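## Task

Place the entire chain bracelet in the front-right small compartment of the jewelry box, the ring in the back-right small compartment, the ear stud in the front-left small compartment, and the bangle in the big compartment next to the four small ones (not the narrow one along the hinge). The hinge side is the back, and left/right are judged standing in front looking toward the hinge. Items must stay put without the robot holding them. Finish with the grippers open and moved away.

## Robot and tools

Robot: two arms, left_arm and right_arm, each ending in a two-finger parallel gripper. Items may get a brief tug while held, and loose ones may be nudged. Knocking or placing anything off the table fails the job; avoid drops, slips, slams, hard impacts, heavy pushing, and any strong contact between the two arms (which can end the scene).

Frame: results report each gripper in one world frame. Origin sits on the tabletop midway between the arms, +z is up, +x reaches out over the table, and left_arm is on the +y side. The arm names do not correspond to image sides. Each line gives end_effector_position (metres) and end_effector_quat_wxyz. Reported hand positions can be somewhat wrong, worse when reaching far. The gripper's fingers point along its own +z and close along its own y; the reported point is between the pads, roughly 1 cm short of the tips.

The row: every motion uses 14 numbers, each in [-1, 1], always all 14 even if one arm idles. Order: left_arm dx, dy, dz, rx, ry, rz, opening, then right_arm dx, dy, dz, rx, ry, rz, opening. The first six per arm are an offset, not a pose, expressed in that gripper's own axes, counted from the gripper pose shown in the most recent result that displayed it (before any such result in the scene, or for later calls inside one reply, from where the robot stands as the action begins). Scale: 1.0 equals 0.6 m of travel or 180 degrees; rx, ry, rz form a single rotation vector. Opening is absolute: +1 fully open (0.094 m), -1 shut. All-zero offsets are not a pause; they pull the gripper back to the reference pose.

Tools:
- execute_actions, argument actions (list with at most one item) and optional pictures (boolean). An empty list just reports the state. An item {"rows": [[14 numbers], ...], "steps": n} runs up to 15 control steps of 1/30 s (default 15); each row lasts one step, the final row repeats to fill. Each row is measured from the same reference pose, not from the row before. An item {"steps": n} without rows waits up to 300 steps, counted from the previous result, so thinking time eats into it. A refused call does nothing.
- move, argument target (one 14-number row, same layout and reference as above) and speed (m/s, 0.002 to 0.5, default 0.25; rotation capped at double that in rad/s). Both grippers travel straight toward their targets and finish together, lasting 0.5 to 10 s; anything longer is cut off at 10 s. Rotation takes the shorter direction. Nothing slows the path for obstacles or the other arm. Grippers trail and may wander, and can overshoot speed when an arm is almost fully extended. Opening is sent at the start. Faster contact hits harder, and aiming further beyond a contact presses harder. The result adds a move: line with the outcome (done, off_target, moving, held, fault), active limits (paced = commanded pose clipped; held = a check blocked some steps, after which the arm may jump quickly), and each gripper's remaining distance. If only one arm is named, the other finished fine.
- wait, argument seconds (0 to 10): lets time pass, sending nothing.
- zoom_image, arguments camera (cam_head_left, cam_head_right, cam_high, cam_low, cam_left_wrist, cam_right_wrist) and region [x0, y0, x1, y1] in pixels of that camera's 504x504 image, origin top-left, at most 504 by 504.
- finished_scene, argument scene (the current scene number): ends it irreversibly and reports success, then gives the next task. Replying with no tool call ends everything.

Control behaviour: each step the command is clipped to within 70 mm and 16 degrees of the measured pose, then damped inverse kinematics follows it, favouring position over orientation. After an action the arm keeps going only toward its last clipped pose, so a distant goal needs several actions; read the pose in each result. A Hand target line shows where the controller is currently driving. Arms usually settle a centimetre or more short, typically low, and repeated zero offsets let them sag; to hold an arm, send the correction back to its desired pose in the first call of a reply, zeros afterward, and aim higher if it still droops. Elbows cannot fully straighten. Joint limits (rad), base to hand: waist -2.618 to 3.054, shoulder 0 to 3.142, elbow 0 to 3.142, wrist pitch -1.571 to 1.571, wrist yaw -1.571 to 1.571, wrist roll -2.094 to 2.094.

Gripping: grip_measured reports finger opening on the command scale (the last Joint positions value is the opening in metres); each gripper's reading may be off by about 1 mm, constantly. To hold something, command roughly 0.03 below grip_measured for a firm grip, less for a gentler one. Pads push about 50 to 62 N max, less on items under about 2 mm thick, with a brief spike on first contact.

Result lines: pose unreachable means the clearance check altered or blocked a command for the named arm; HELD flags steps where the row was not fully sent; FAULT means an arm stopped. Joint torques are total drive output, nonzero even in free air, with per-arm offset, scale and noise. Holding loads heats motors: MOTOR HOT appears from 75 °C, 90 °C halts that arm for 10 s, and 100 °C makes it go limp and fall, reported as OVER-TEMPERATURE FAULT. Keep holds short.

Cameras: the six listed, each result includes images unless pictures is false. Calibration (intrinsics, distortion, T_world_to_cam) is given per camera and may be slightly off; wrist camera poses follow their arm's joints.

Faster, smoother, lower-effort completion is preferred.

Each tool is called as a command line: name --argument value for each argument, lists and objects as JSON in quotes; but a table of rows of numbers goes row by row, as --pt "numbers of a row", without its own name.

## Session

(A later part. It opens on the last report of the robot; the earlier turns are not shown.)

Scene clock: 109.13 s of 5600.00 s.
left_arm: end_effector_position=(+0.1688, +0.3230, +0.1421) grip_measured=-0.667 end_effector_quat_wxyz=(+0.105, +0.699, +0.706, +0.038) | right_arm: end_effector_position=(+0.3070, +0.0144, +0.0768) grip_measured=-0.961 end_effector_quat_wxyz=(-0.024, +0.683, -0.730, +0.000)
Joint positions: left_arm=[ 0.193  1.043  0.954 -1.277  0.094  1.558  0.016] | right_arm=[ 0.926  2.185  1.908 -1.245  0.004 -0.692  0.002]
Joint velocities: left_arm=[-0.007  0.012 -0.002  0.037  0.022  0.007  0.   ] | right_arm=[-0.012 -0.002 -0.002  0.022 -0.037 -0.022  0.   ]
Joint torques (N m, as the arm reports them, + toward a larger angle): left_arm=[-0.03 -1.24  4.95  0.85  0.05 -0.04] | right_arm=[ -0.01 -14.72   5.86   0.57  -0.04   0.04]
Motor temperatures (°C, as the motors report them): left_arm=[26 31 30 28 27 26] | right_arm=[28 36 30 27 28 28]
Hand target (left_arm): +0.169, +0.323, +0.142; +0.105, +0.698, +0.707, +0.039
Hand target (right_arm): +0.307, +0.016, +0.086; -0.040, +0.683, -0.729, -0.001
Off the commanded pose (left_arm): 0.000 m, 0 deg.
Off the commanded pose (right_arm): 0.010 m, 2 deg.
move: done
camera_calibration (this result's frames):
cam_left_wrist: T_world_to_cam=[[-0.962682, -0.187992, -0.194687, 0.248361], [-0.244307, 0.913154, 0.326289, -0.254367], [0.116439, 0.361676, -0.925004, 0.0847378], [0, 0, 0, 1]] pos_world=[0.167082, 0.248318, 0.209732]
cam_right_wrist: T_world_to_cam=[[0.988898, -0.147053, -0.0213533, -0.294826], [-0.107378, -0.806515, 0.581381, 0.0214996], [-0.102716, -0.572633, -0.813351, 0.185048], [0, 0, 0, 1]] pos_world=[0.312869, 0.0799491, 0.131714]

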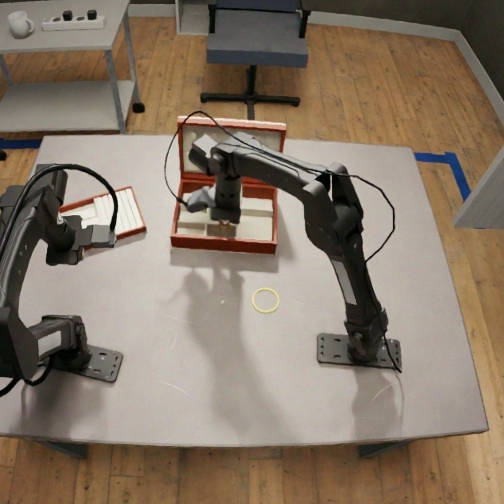

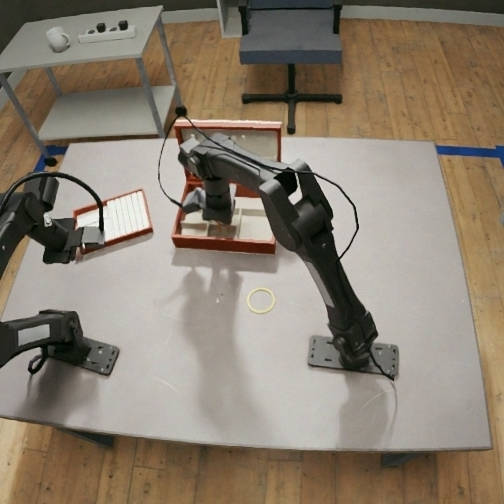

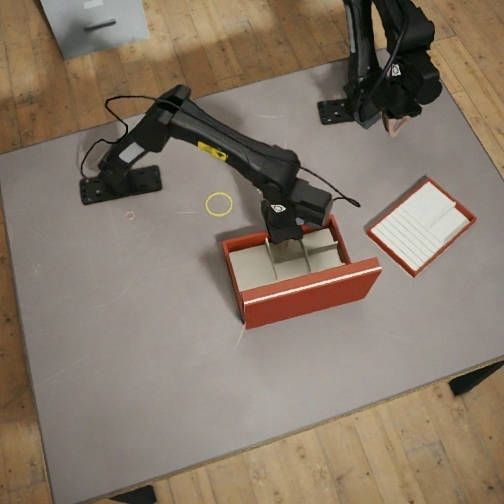

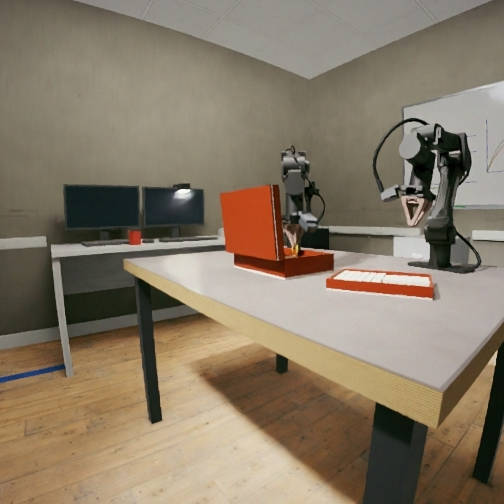

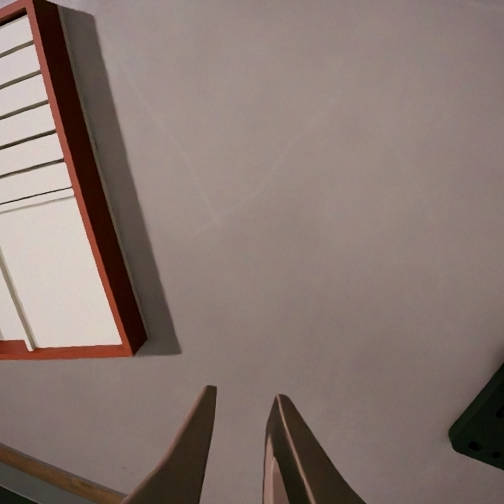

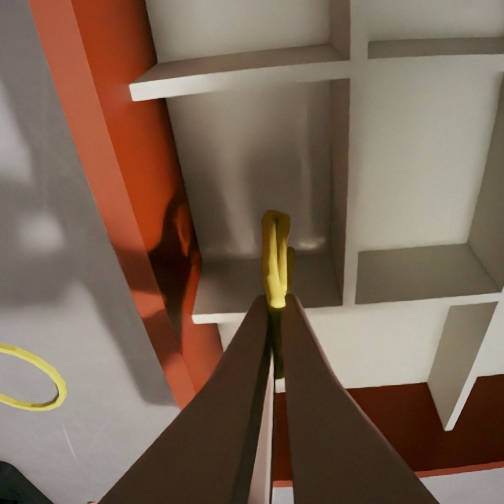

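move --target '[0,0,0,0,0,0,-0.667,-0.008,0,0.06,0,0,0,-1]' --speed 0.05

execute_actions --actions '[{"rows":[[0,0,0,0,0,0,-0.667,0,0,0,0,0,0,-0.6]],"steps":12}]' --pictures false

move --target '[0,0,0,0,0,0,-0.667,0,0,-0.14,0,0,0,-0.6]' --speed 0.12

Scene clock: 116.17 s of 5600.00 s.
left_arm: end_effector_position=(+0.1688, +0.3230, +0.1421) grip_measured=-0.667 end_effector_quat_wxyz=(+0.105, +0.699, +0.706, +0.038) | right_arm: end_effector_position=(+0.3111, +0.0188, +0.0475) grip_measured=-0.961 end_effector_quat_wxyz=(-0.027, +0.683, -0.730, +0.000)
Joint positions: left_arm=[ 0.193  1.043  0.954 -1.277  0.094  1.558  0.016] | right_arm=[ 0.926  2.216  1.841 -1.141  0.004 -0.692  0.002]
Joint velocities: left_arm=[ 0.002 -0.007 -0.007 -0.022 -0.037 -0.007  0.001] | right_arm=[ 0.002 -0.002 -0.012 -0.022  0.007 -0.007  0.001]
Joint torques (N m, as the arm reports them, + toward a larger angle): left_arm=[-0.01 -1.23  4.96  0.85  0.05  0.  ] | right_arm=[  0.51 -12.15   6.23   0.58  -0.04   0.06]
Motor temperatures (°C, as the motors report them): left_arm=[26 30 30 29 27 26] | right_arm=[28 38 30 27 28 28]
Hand target (left_arm): +0.169, +0.323, +0.142; +0.105, +0.699, +0.706, +0.038
Hand target (right_arm): +0.309, +0.021, +0.041; -0.024, +0.683, -0.730, +0.000
Off the commanded pose (left_arm): 0.000 m, 0 deg.
Off the commanded pose (right_arm): 0.007 m, 0 deg.
move: done
camera_calibration (this result's frames):
cam_left_wrist: T_world_to_cam=[[-0.962682, -0.187992, -0.194687, 0.248361], [-0.244307, 0.913154, 0.326289, -0.254367], [0.116439, 0.361676, -0.925004, 0.0847378], [0, 0, 0, 1]] pos_world=[0.167082, 0.248318, 0.209732]
cam_right_wrist: T_world_to_cam=[[0.98898, -0.146967, -0.0178499, -0.299082], [-0.109812, -0.80908, 0.577348, 0.043455], [-0.0992928, -0.569025, -0.816303, 0.163169], [0, 0, 0, 1]] pos_world=[0.31676, 0.0840506, 0.102768]

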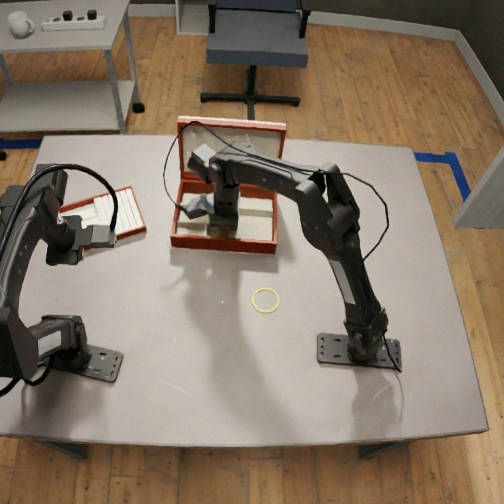

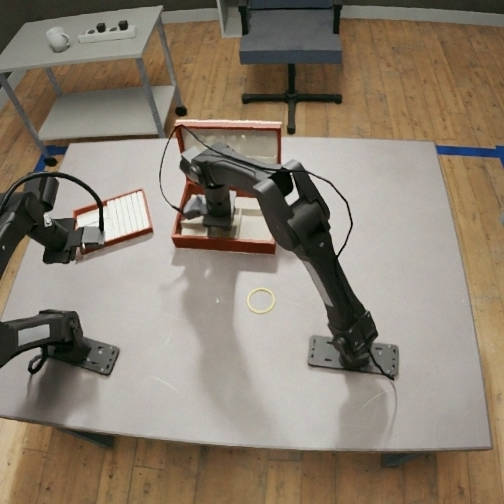

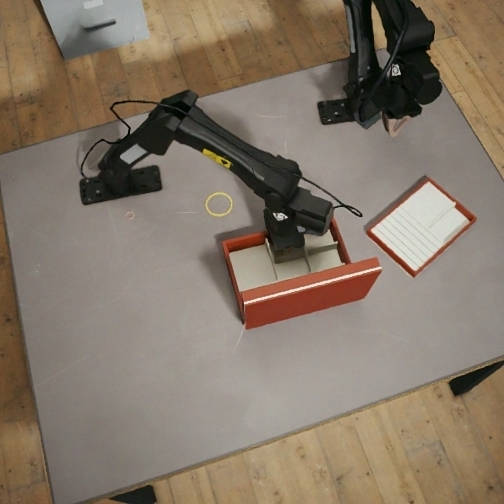

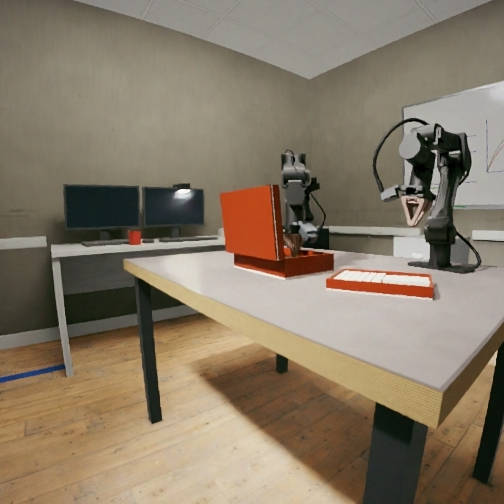

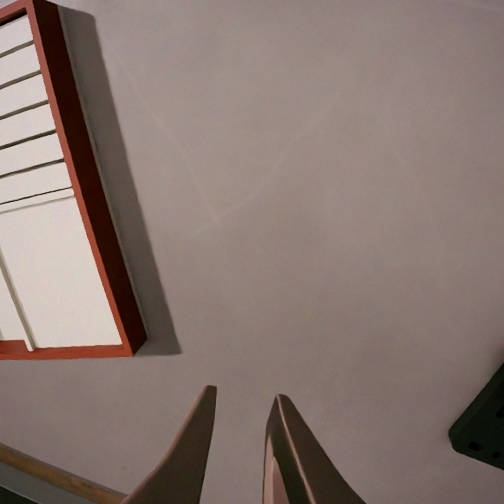

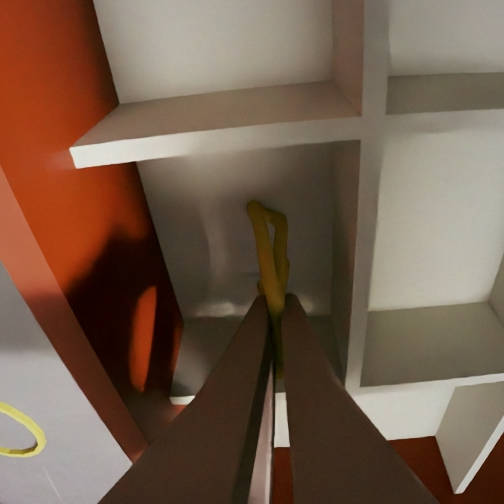

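Scene clock: 116.57 s of 5600.00 s.
left_arm: end_effector_position=(+0.1688, +0.3230, +0.1421) grip_measured=-0.667 end_effector_quat_wxyz=(+0.105, +0.699, +0.706, +0.038) | right_arm: end_effector_position=(+0.3111, +0.0188, +0.0475) grip_measured=-0.602 end_effector_quat_wxyz=(-0.027, +0.683, -0.730, +0.000)
Joint positions: left_arm=[ 0.193  1.043  0.954 -1.277  0.094  1.558  0.016] | right_arm=[ 0.926  2.216  1.841 -1.141  0.004 -0.692  0.019]
Joint velocities: left_arm=[-0.017 -0.012 -0.002 -0.051  0.037 -0.066 -0.001] | right_arm=[ 0.007 -0.002 -0.007  0.037  0.007 -0.007  0.   ]
Joint torques (N m, as the arm reports them, + toward a larger angle): left_arm=[-0.02 -1.24  4.95  0.84  0.05  0.  ] | right_arm=[ -0.1  -12.57   6.83   0.48  -0.01   0.  ]
Motor temperatures (°C, as the motors report them): left_arm=[26 30 30 29 27 26] | right_arm=[28 38 30 27 28 28]
Hand target (left_arm): +0.169, +0.323, +0.142; +0.105, +0.699, +0.706, +0.038
Hand target (right_arm): +0.311, +0.019, +0.048; -0.027, +0.683, -0.730, +0.000
Off the commanded pose (left_arm): 0.000 m, 0 deg.
Off the commanded pose (right_arm): 0.000 m, 0 deg.
Steps of this call (steps 1 to 12: all 12 steps of this action). Readings (end_effector_position):
1: left_arm (+0.1688, +0.3230, +0.1421) | right_arm (+0.3111, +0.0188, +0.0475)
2: left_arm (+0.1688, +0.3230, +0.1421) | right_arm (+0.3111, +0.0188, +0.0475)
4: left_arm (+0.1688, +0.3230, +0.1421) | right_arm (+0.3111, +0.0188, +0.0475)
8: left_arm (+0.1688, +0.3230, +0.1421) | right_arm (+0.3111, +0.0188, +0.0475)
12: the state above

Scene clock: 118.13 s of 5600.00 s.
left_arm: end_effector_position=(+0.1688, +0.3230, +0.1421) grip_measured=-0.667 end_effector_quat_wxyz=(+0.105, +0.699, +0.706, +0.038) | right_arm: end_effector_position=(+0.3076, +0.0151, +0.1207) grip_measured=-0.602 end_effector_quat_wxyz=(-0.020, +0.683, -0.730, +0.001)
Joint positions: left_arm=[ 0.193  1.043  0.954 -1.277  0.094  1.558  0.016] | right_arm=[ 0.926  2.213  2.128 -1.446  0.004 -0.692  0.019]
Joint velocities: left_arm=[-0.012 -0.007  0.007 -0.022 -0.037 -0.081 -0.001] | right_arm=[ 0.002  0.007 -0.002 -0.051 -0.022 -0.007 -0.001]
Joint torques (N m, as the arm reports them, + toward a larger angle): left_arm=[-0.02 -1.23  4.95  0.85  0.05  0.  ] | right_arm=[  0.05 -13.56   8.4    0.34  -0.03   0.04]
Motor temperatures (°C, as the motors report them): left_arm=[26 29 30 29 27 26] | right_arm=[28 39 30 27 28 28]
Hand target (left_arm): +0.169, +0.323, +0.142; +0.105, +0.699, +0.706, +0.038
Hand target (right_arm): +0.307, +0.015, +0.131; -0.028, +0.683, -0.730, +0.000
Off the commanded pose (left_arm): 0.000 m, 0 deg.
Off the commanded pose (right_arm): 0.011 m, 1 deg.
move: off_target (right_arm)
camera_calibration (this result's frames):
cam_left_wrist: T_world_to_cam=[[-0.962682, -0.187992, -0.194687, 0.248361], [-0.244307, 0.913154, 0.326289, -0.254367], [0.116439, 0.361676, -0.925004, 0.0847378], [0, 0, 0, 1]] pos_world=[0.167082, 0.248318, 0.209732]
cam_right_wrist: T_world_to_cam=[[0.988754, -0.147205, -0.0263879, -0.293762], [-0.10385, -0.802796, 0.58714, -0.00526625], [-0.107614, -0.577797, -0.809055, 0.222285], [0, 0, 0, 1]] pos_world=[0.313832, 0.0809645, 0.175181]

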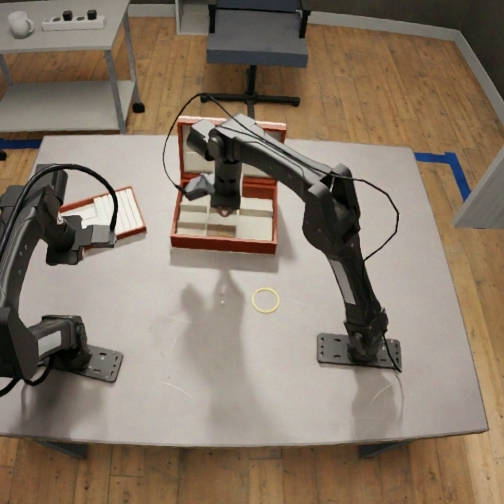

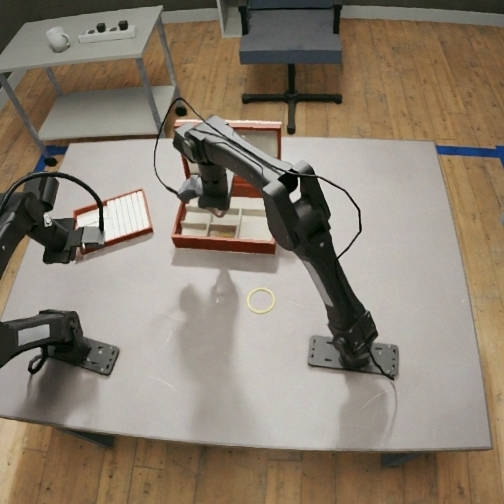

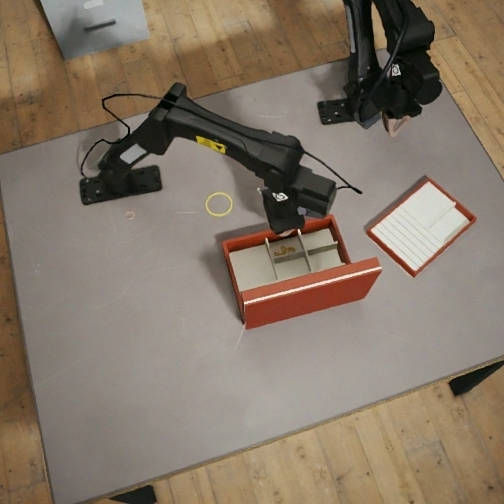

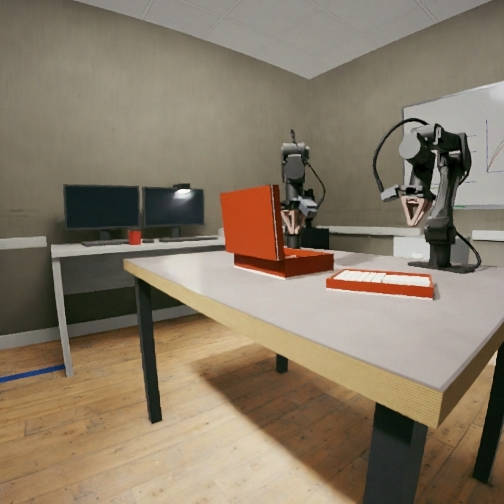

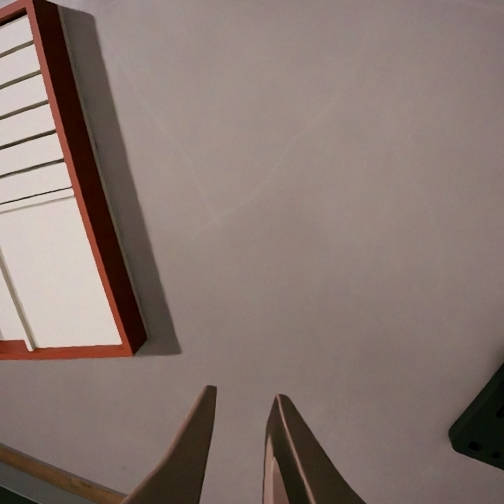

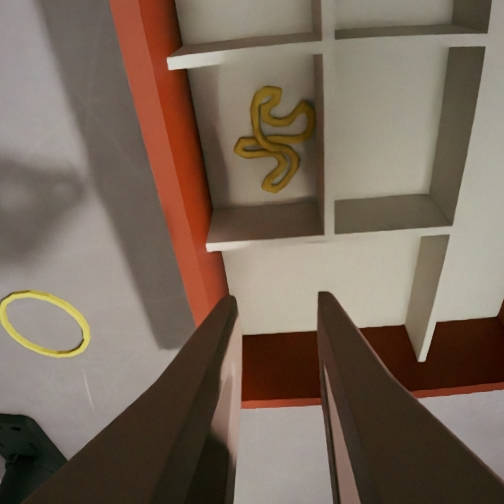

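move --target '[-0.501,-0.101,0.185,0.027,0.074,-0.494,-0.6,0.556,0.297,0.058,0,0.014,0.479,-0.4]'

Scene clock: 129.50 s of 5600.00 s.
left_arm: end_effector_position=(+0.1290, +0.0255, +0.0421) grip_measured=-0.603 end_effector_quat_wxyz=(-0.005, +0.002, +1.000, +0.018) | right_arm: end_effector_position=(+0.1171, -0.3043, +0.0684) grip_measured=-0.402 end_effector_quat_wxyz=(-0.001, -0.001, +1.000, +0.000)
Joint positions: left_arm=[-0.951  1.932  1.389 -1.065 -0.006 -1.132  0.019] | right_arm=[ 0.085  0.914  0.631 -1.29  -0.001 -0.031  0.028]
Joint velocities: left_arm=[-0.012  0.022  0.002 -0.037 -0.022 -0.022 -0.   ] | right_arm=[-0.007  0.002  0.012  0.037  0.037 -0.022  0.002]
Joint torques (N m, as the arm reports them, + toward a larger angle): left_arm=[-0.64 -9.43  6.77  0.41  0.   -0.1 ] | right_arm=[-1.15 -1.68  5.81  0.22 -0.07  0.  ]
Motor temperatures (°C, as the motors report them): left_arm=[26 29 30 29 27 26] | right_arm=[28 38 30 27 28 28]
Hand target (left_arm): +0.131, +0.014, +0.048; +0.001, +0.001, +1.000, +0.003
Hand target (right_arm): +0.111, -0.305, +0.068; -0.002, +0.001, +1.000, +0.003
Off the commanded pose (left_arm): 0.016 m, 2 deg.
Off the commanded pose (right_arm): 0.009 m, 0 deg.
After step 90, 4.60 s passed at rest.
move: off_target (left_arm)
camera_calibration (this result's frames):
cam_left_wrist: T_world_to_cam=[[0.163428, -0.985326, -0.0492426, 0.00355952], [-0.874316, -0.167777, 0.455437, 0.14359], [-0.457016, -0.0313776, -0.888905, 0.186984], [0, 0, 0, 1]] pos_world=[0.210416, 0.0334654, 0.10099]
cam_right_wrist: T_world_to_cam=[[-0.0795512, -0.995438, -0.0526822, -0.284984], [-0.789536, 0.0306574, 0.612938, 0.0813922], [-0.608527, 0.0903545, -0.788372, 0.23552], [0, 0, 0, 1]] pos_world=[0.184911, -0.307459, 0.120775]

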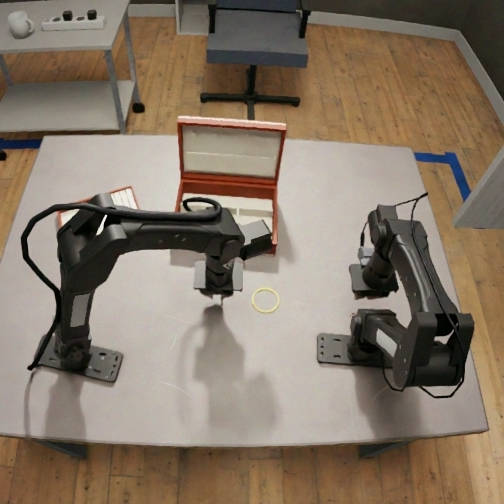

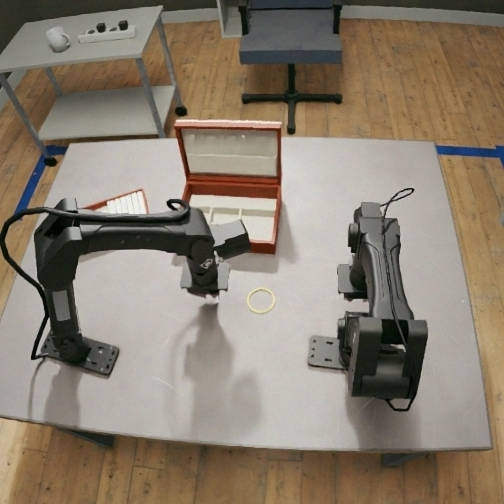

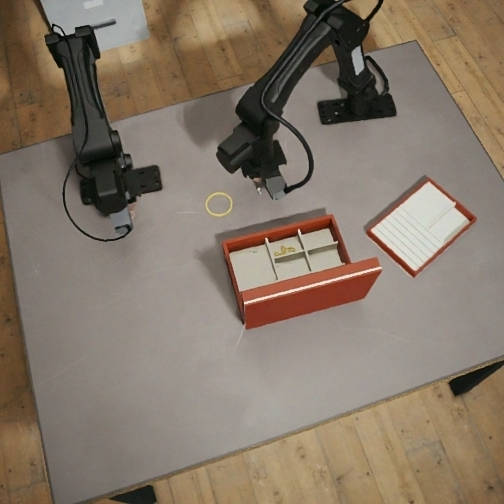

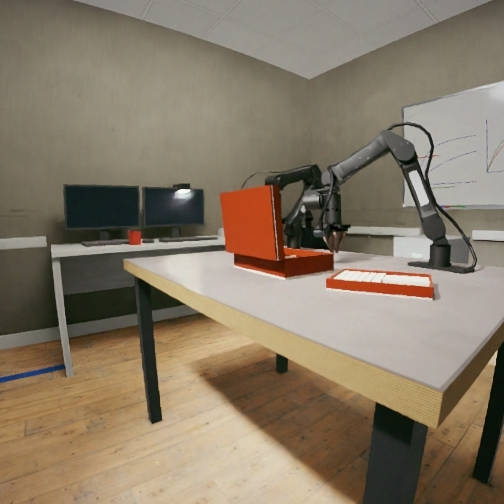

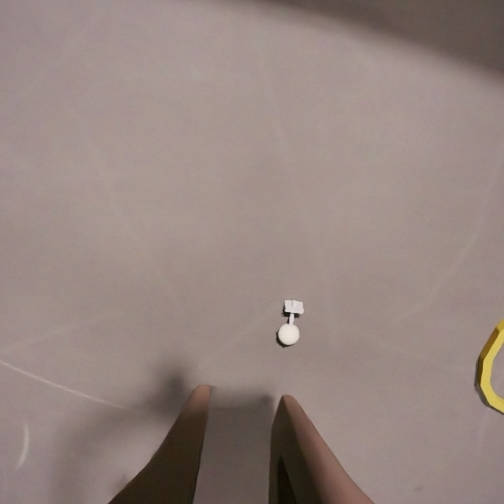

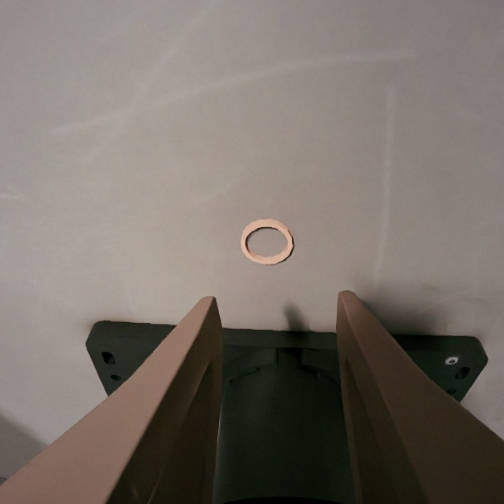

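move --target '[-0.006,-0.026,0.03,0.011,0,0,-0.6,0.042,0.014,0.07,0,0,0,-0.35]' --speed 0.08

Scene clock: 134.27 s of 5600.00 s.
left_arm: end_effector_position=(+0.1331, +0.0115, +0.0280) grip_measured=-0.603 end_effector_quat_wxyz=(-0.004, +0.001, +1.000, +0.001) | right_arm: end_effector_position=(+0.0900, -0.2994, +0.0342) grip_measured=-0.352 end_effector_quat_wxyz=(-0.023, -0.004, +1.000, -0.000)
Joint positions: left_arm=[-0.951  1.973  1.389 -0.993  0.006 -1.135  0.019] | right_arm=[ 0.135  0.843  0.47  -1.243 -0.001  0.013  0.03 ]
Joint velocities: left_arm=[-0.002  0.007 -0.007 -0.022  0.066  0.066  0.001] | right_arm=[ 0.002 -0.007 -0.007 -0.007  0.022 -0.022 -0.001]
Joint torques (N m, as the arm reports them, + toward a larger angle): left_arm=[-0.15 -9.76  3.91  0.59  0.    0.  ] | right_arm=[-0.13  1.1   7.05  0.31 -0.01  0.01]
Motor temperatures (°C, as the motors report them): left_arm=[26 30 30 29 27 26] | right_arm=[28 37 30 27 28 28]
Hand target (left_arm): +0.132, +0.011, +0.023; -0.005, +0.002, +1.000, +0.001
Hand target (right_arm): +0.092, -0.299, +0.035; -0.020, -0.004, +1.000, -0.000
Off the commanded pose (left_arm): 0.005 m, 0 deg.
Off the commanded pose (right_arm): 0.009 m, 2 deg.
After step 90, 0.77 s passed at rest.
move: held (right_arm); limits=held; held on 12 of 30 steps (right_arm), including the last (right_arm)
pose unreachable (right arm): on one or more control steps of this call this arm could not follow its commanded pose, so it was not sent that pose on those steps. On the call's last step it was still not sent that pose. It may still have moved: this result reports where it is.
cause: the commanded pose would bring two parts of the arm too close to each other (its upper arm (the part past joint 2) and its gripper housing, with joints 3 (elbow) to 6 (wrist roll) between them).
camera_calibration (this result's frames):
cam_left_wrist: T_world_to_cam=[[0.166377, -0.985922, -0.0166173, -0.0128513], [-0.874669, -0.155341, 0.459156, 0.151016], [-0.455273, -0.0618582, -0.8882, 0.175992], [0, 0, 0, 1]] pos_world=[0.214352, 0.0216752, 0.0867628]
cam_right_wrist: T_world_to_cam=[[-0.0752728, -0.995985, -0.0484637, -0.28474], [-0.762562, 0.0261791, 0.646385, 0.0758643], [-0.64252, 0.0856118, -0.761471, 0.19231], [0, 0, 0, 1]] pos_world=[0.159981, -0.302046, 0.0836011]

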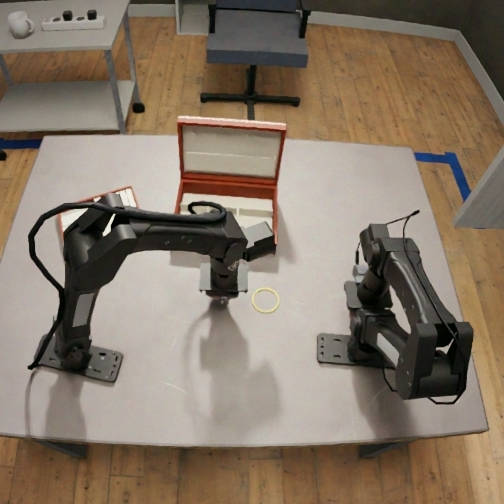

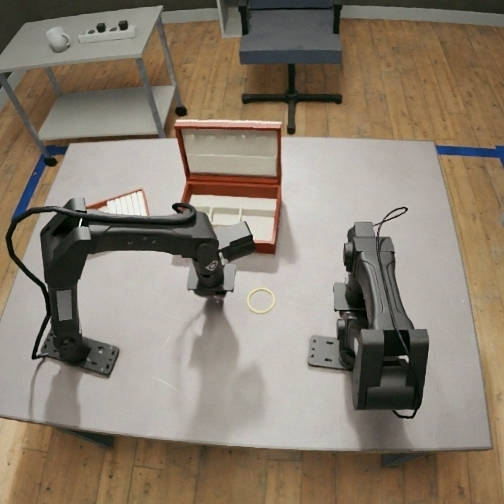

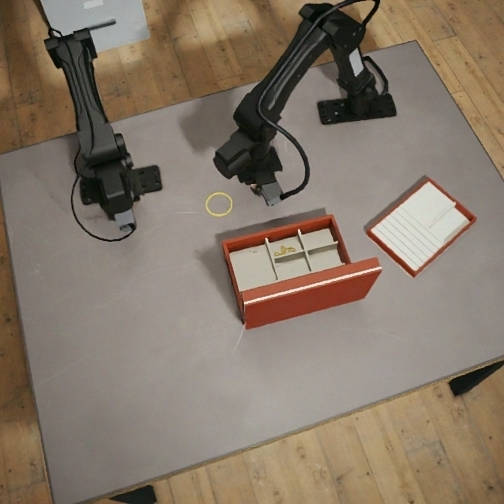

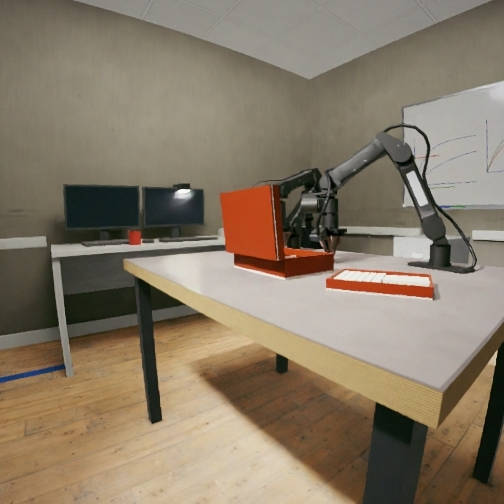

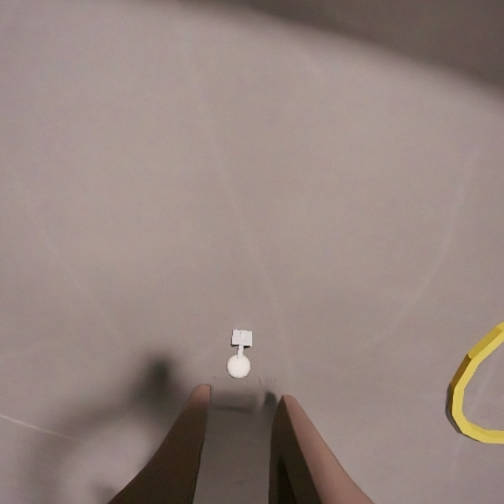

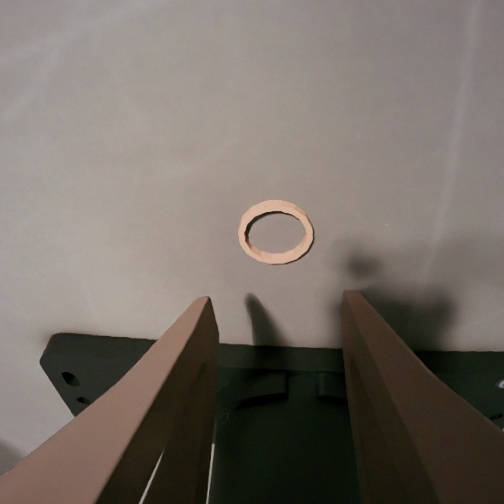

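move --target '[0,0.01,0.02,0,0,0,-0.6,-0.018,0,0,0,0.08,0,-0.35]' --speed 0.1

move --target '[0,0.002,0.035,0,0,0,-0.6,-0.015,0,0.05,0,0,0,-0.35]' --speed 0.04

Scene clock: 139.93 s of 5600.00 s.
left_arm: end_effector_position=(+0.1314, +0.0150, +0.0193) grip_measured=-0.603 end_effector_quat_wxyz=(-0.005, +0.001, +1.000, +0.002) | right_arm: end_effector_position=(+0.0937, -0.2993, +0.0322) grip_measured=-0.352 end_effector_quat_wxyz=(-0.154, -0.004, +0.988, -0.002)
Joint positions: left_arm=[-0.951  1.973  1.352 -0.958  0.007 -1.135  0.019] | right_arm=[ 0.135  1.222  0.584 -1.24  -0.001  0.013  0.03 ]
Joint velocities: left_arm=[-0.002 -0.002 -0.012  0.066 -0.007 -0.11  -0.   ] | right_arm=[-0.007  0.002  0.012 -0.022 -0.007 -0.007  0.   ]
Joint torques (N m, as the arm reports them, + toward a larger angle): left_arm=[  0.5  -10.6    3.28   0.61  -0.01   0.07] | right_arm=[-0.15 -0.31  7.57 -0.2  -0.03 -0.01]
Motor temperatures (°C, as the motors report them): left_arm=[26 30 30 28 27 26] | right_arm=[28 35 30 27 28 28]
Hand target (left_arm): +0.133, +0.018, +0.016; -0.004, +0.001, +1.000, +0.002
Hand target (right_arm): +0.101, -0.299, +0.034; -0.148, -0.005, +0.989, -0.002
Off the commanded pose (left_arm): 0.004 m, 0 deg.
Off the commanded pose (right_arm): 0.007 m, 1 deg.
After step 90, 1.17 s passed at rest.
move: done
camera_calibration (this result's frames):
cam_left_wrist: T_world_to_cam=[[0.166356, -0.985888, -0.0187243, -0.00923087], [-0.874067, -0.156224, 0.460001, 0.154001], [-0.456435, -0.0601578, -0.887721, 0.167809], [0, 0, 0, 1]] pos_world=[0.212736, 0.0250531, 0.0779541]
cam_right_wrist: T_world_to_cam=[[-0.0845492, -0.996182, -0.0217323, -0.284525], [-0.568499, 0.0303151, 0.822125, 0.0574215], [-0.818328, 0.0818649, -0.568891, 0.202339], [0, 0, 0, 1]] pos_world=[0.174167, -0.301744, 0.061718]

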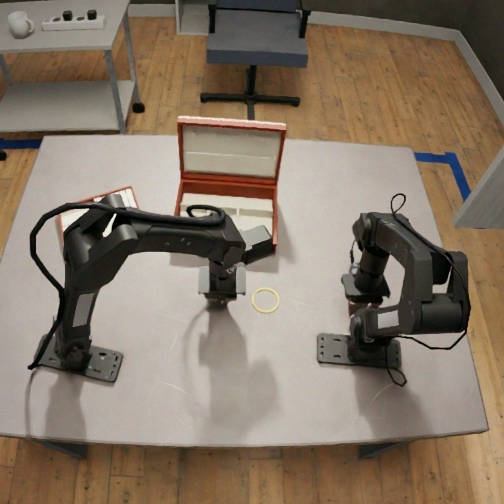

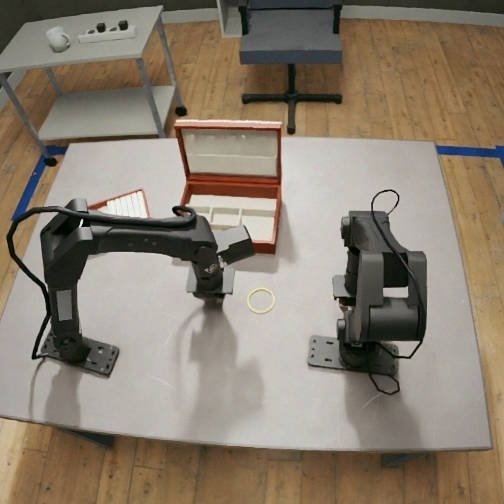

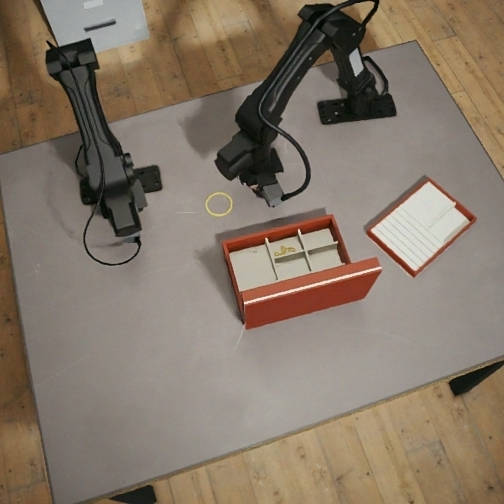

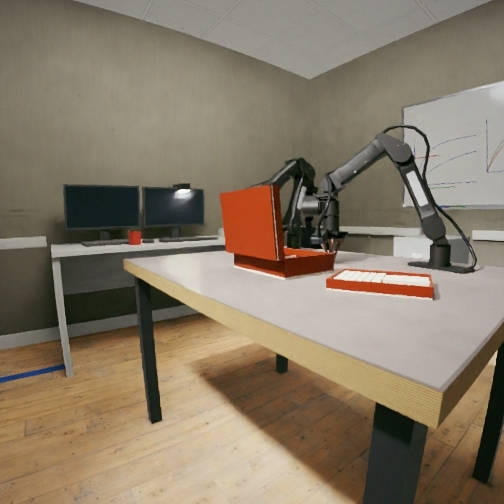

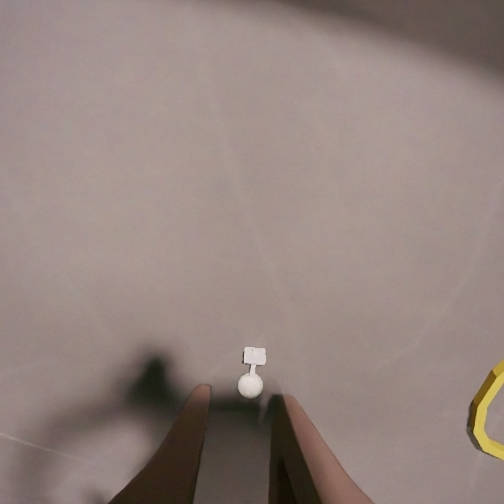

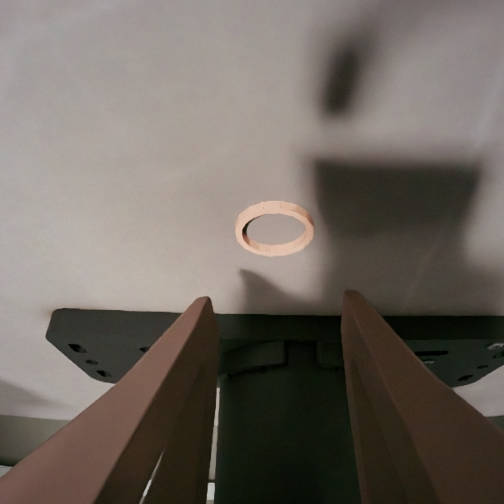

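Scene clock: 140.97 s of 5600.00 s.
left_arm: end_effector_position=(+0.1322, +0.0132, +0.0076) grip_measured=-0.603 end_effector_quat_wxyz=(-0.003, +0.001, +1.000, -0.002) | right_arm: end_effector_position=(+0.0918, -0.2994, +0.0110) grip_measured=-0.352 end_effector_quat_wxyz=(-0.156, -0.004, +0.988, -0.002)
Joint positions: left_arm=[-0.951  1.989  1.324 -0.904  0.007 -1.135  0.019] | right_arm=[ 0.135  1.27   0.518 -1.132 -0.001  0.013  0.03 ]
Joint velocities: left_arm=[ 0.012 -0.007 -0.007 -0.022 -0.051  0.066  0.   ] | right_arm=[ 0.002 -0.012  0.012  0.007 -0.007 -0.007  0.   ]
Joint torques (N m, as the arm reports them, + toward a larger angle): left_arm=[ 0.05 -9.41  2.95  0.7  -0.01  0.01] | right_arm=[-0.02  0.17  3.72  0.3  -0.03 -0.01]
Motor temperatures (°C, as the motors report them): left_arm=[26 30 29 28 27 26] | right_arm=[28 35 30 27 28 28]
Hand target (left_arm): +0.131, +0.017, -0.001; -0.005, +0.001, +1.000, +0.002
Hand target (right_arm): +0.093, -0.299, +0.002; -0.154, -0.004, +0.988, -0.002
Off the commanded pose (left_arm): 0.010 m, 1 deg.
Off the commanded pose (right_arm): 0.010 m, 0 deg.
move: done
camera_calibration (this result's frames):
cam_left_wrist: T_world_to_cam=[[0.166416, -0.986016, -0.00878958, -0.0114184], [-0.876054, -0.151936, 0.457652, 0.160052], [-0.452588, -0.0684604, -0.889088, 0.157295], [0, 0, 0, 1]] pos_world=[0.213304, 0.0238275, 0.0665005]
cam_right_wrist: T_world_to_cam=[[-0.0846637, -0.996185, -0.0211672, -0.285183], [-0.564101, 0.0304089, 0.825146, 0.0733954], [-0.821354, 0.0818004, -0.564523, 0.188927], [0, 0, 0, 1]] pos_world=[0.172434, -0.301781, 0.0400553]

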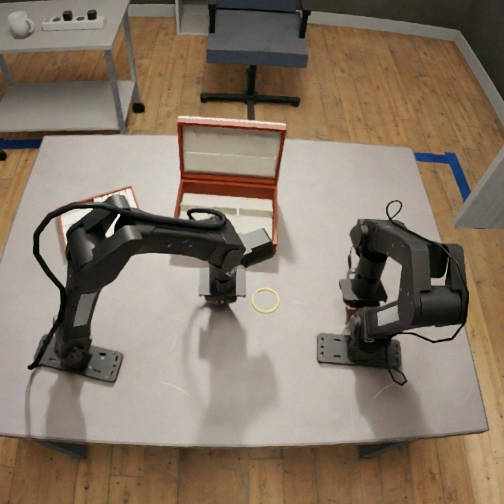

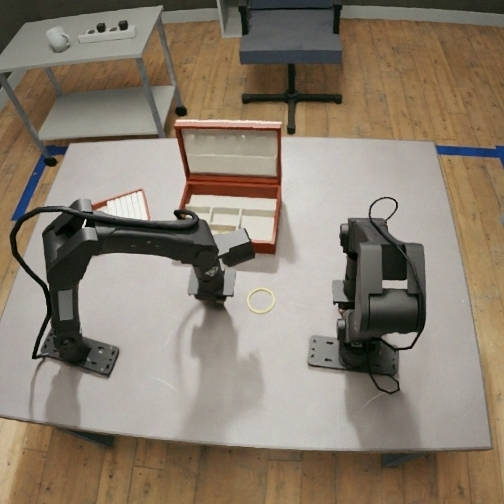

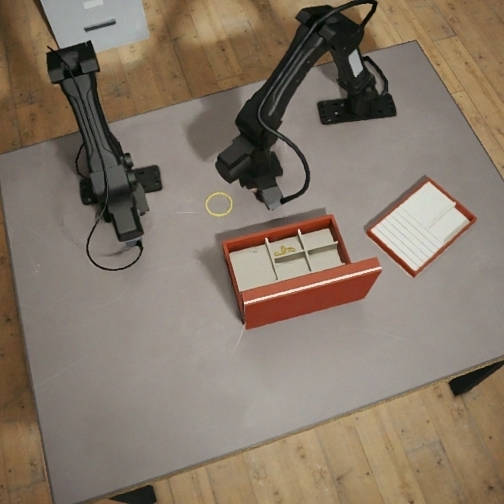

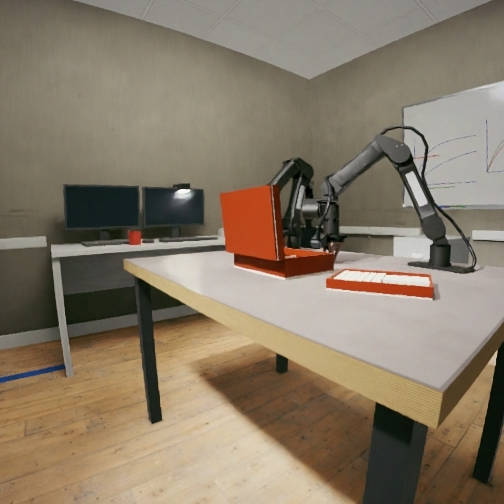

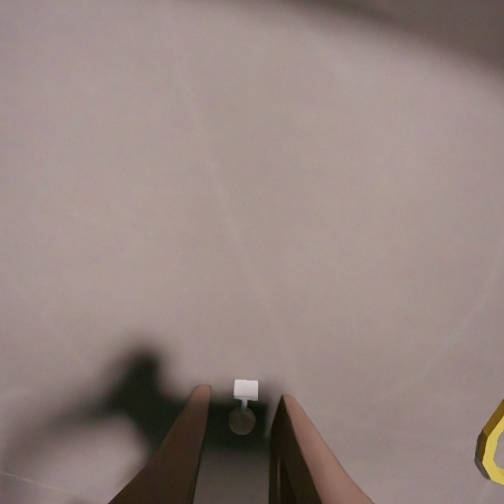

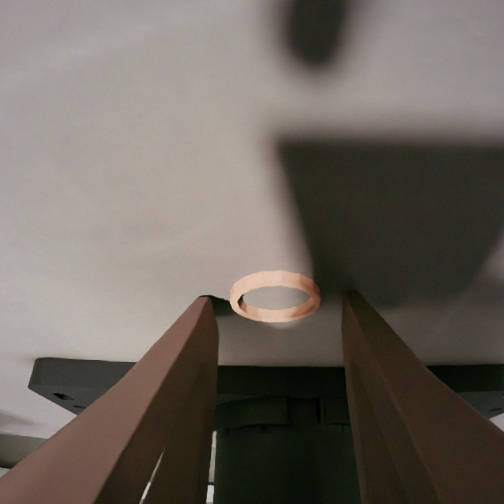

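move --target '[0,0,0.015,0,0,0,-0.89,-0.024,0,-0.006,0,-0.02,0,-0.35]' --speed 0.04

Scene clock: 145.13 s of 5600.00 s.
left_arm: end_effector_position=(+0.1326, +0.0123, +0.0076) grip_measured=-0.884 end_effector_quat_wxyz=(-0.002, +0.001, +1.000, -0.004) | right_arm: end_effector_position=(+0.0919, -0.2993, +0.0111) grip_measured=-0.352 end_effector_quat_wxyz=(-0.156, -0.004, +0.988, -0.002)
Joint positions: left_arm=[-0.951  1.989  1.324 -0.901  0.007 -1.135  0.005] | right_arm=[ 0.135  1.27   0.519 -1.133 -0.001  0.013  0.03 ]
Joint velocities: left_arm=[-0.002 -0.002 -0.007 -0.081  0.051 -0.037  0.001] | right_arm=[-0.007 -0.002 -0.007 -0.037 -0.081  0.051 -0.001]
Joint torques (N m, as the arm reports them, + toward a larger angle): left_arm=[-0.03 -9.2   3.21  0.74 -0.01  0.  ] | right_arm=[-0.08 -2.78  6.23  0.19 -0.04 -0.01]
Motor temperatures (°C, as the motors report them): left_arm=[26 31 29 28 27 26] | right_arm=[28 35 30 27 28 28]
Hand target (left_arm): +0.132, +0.013, -0.001; -0.003, +0.001, +1.000, -0.002
Hand target (right_arm): +0.106, -0.299, +0.011; -0.125, -0.004, +0.992, -0.002
Off the commanded pose (left_arm): 0.009 m, 0 deg.
Off the commanded pose (right_arm): 0.015 m, 4 deg.
After step 90, 0.13 s passed at rest.
move: off_target (right_arm)
camera_calibration (this result's frames):
cam_left_wrist: T_world_to_cam=[[0.166423, -0.986042, -0.00500923, -0.0123805], [-0.876629, -0.150279, 0.457097, 0.160271], [-0.45147, -0.0716803, -0.889403, 0.157283], [0, 0, 0, 1]] pos_world=[0.213567, 0.0231517, 0.0665668]
cam_right_wrist: T_world_to_cam=[[-0.0846637, -0.996185, -0.0211672, -0.285169], [-0.564101, 0.0304089, 0.825146, 0.07331], [-0.821354, 0.0818004, -0.564523, 0.189099], [0, 0, 0, 1]] pos_world=[0.172528, -0.301779, 0.0402231]

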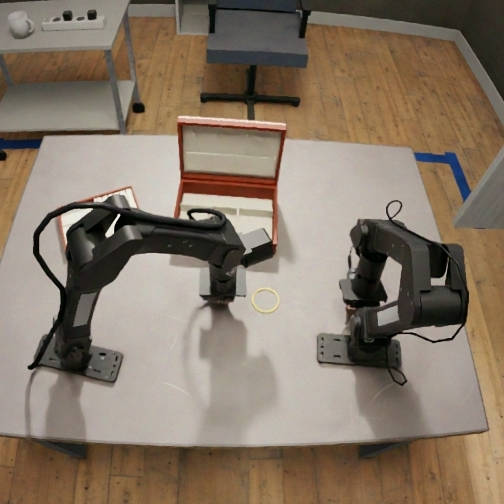

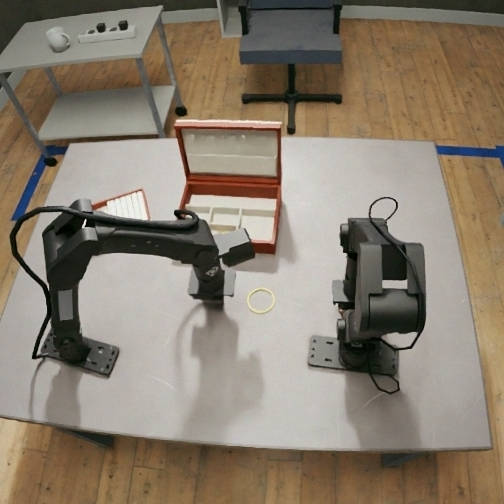

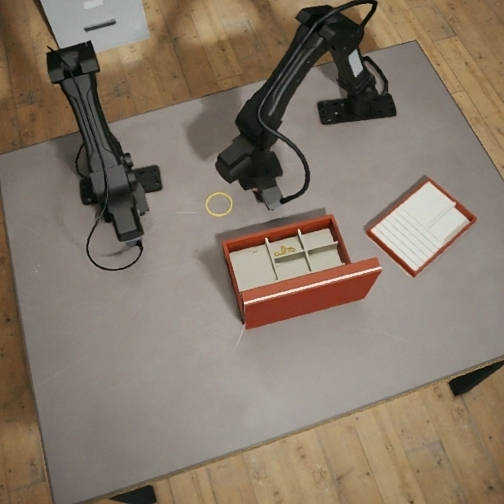

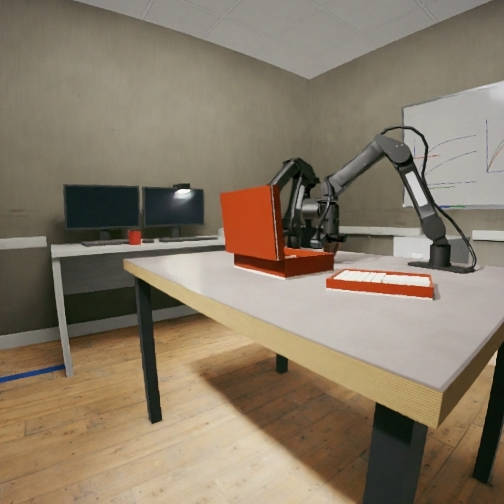

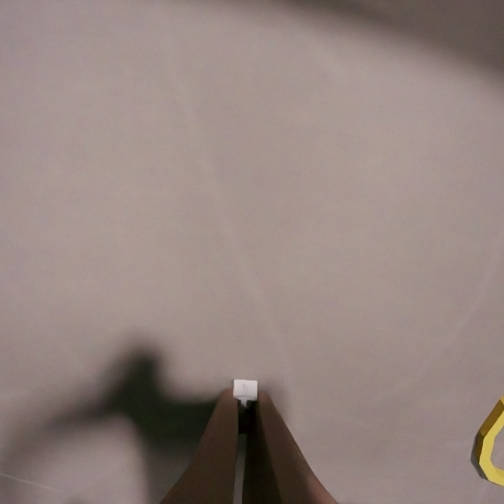

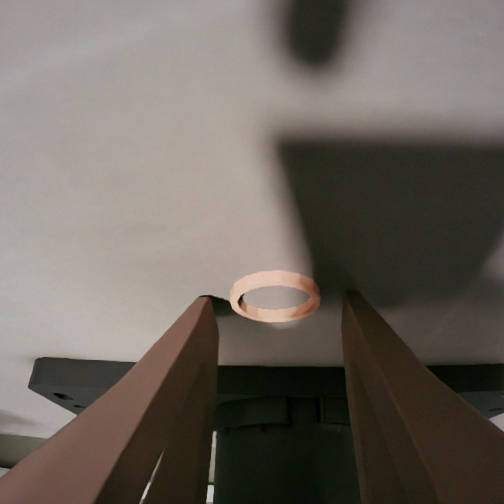

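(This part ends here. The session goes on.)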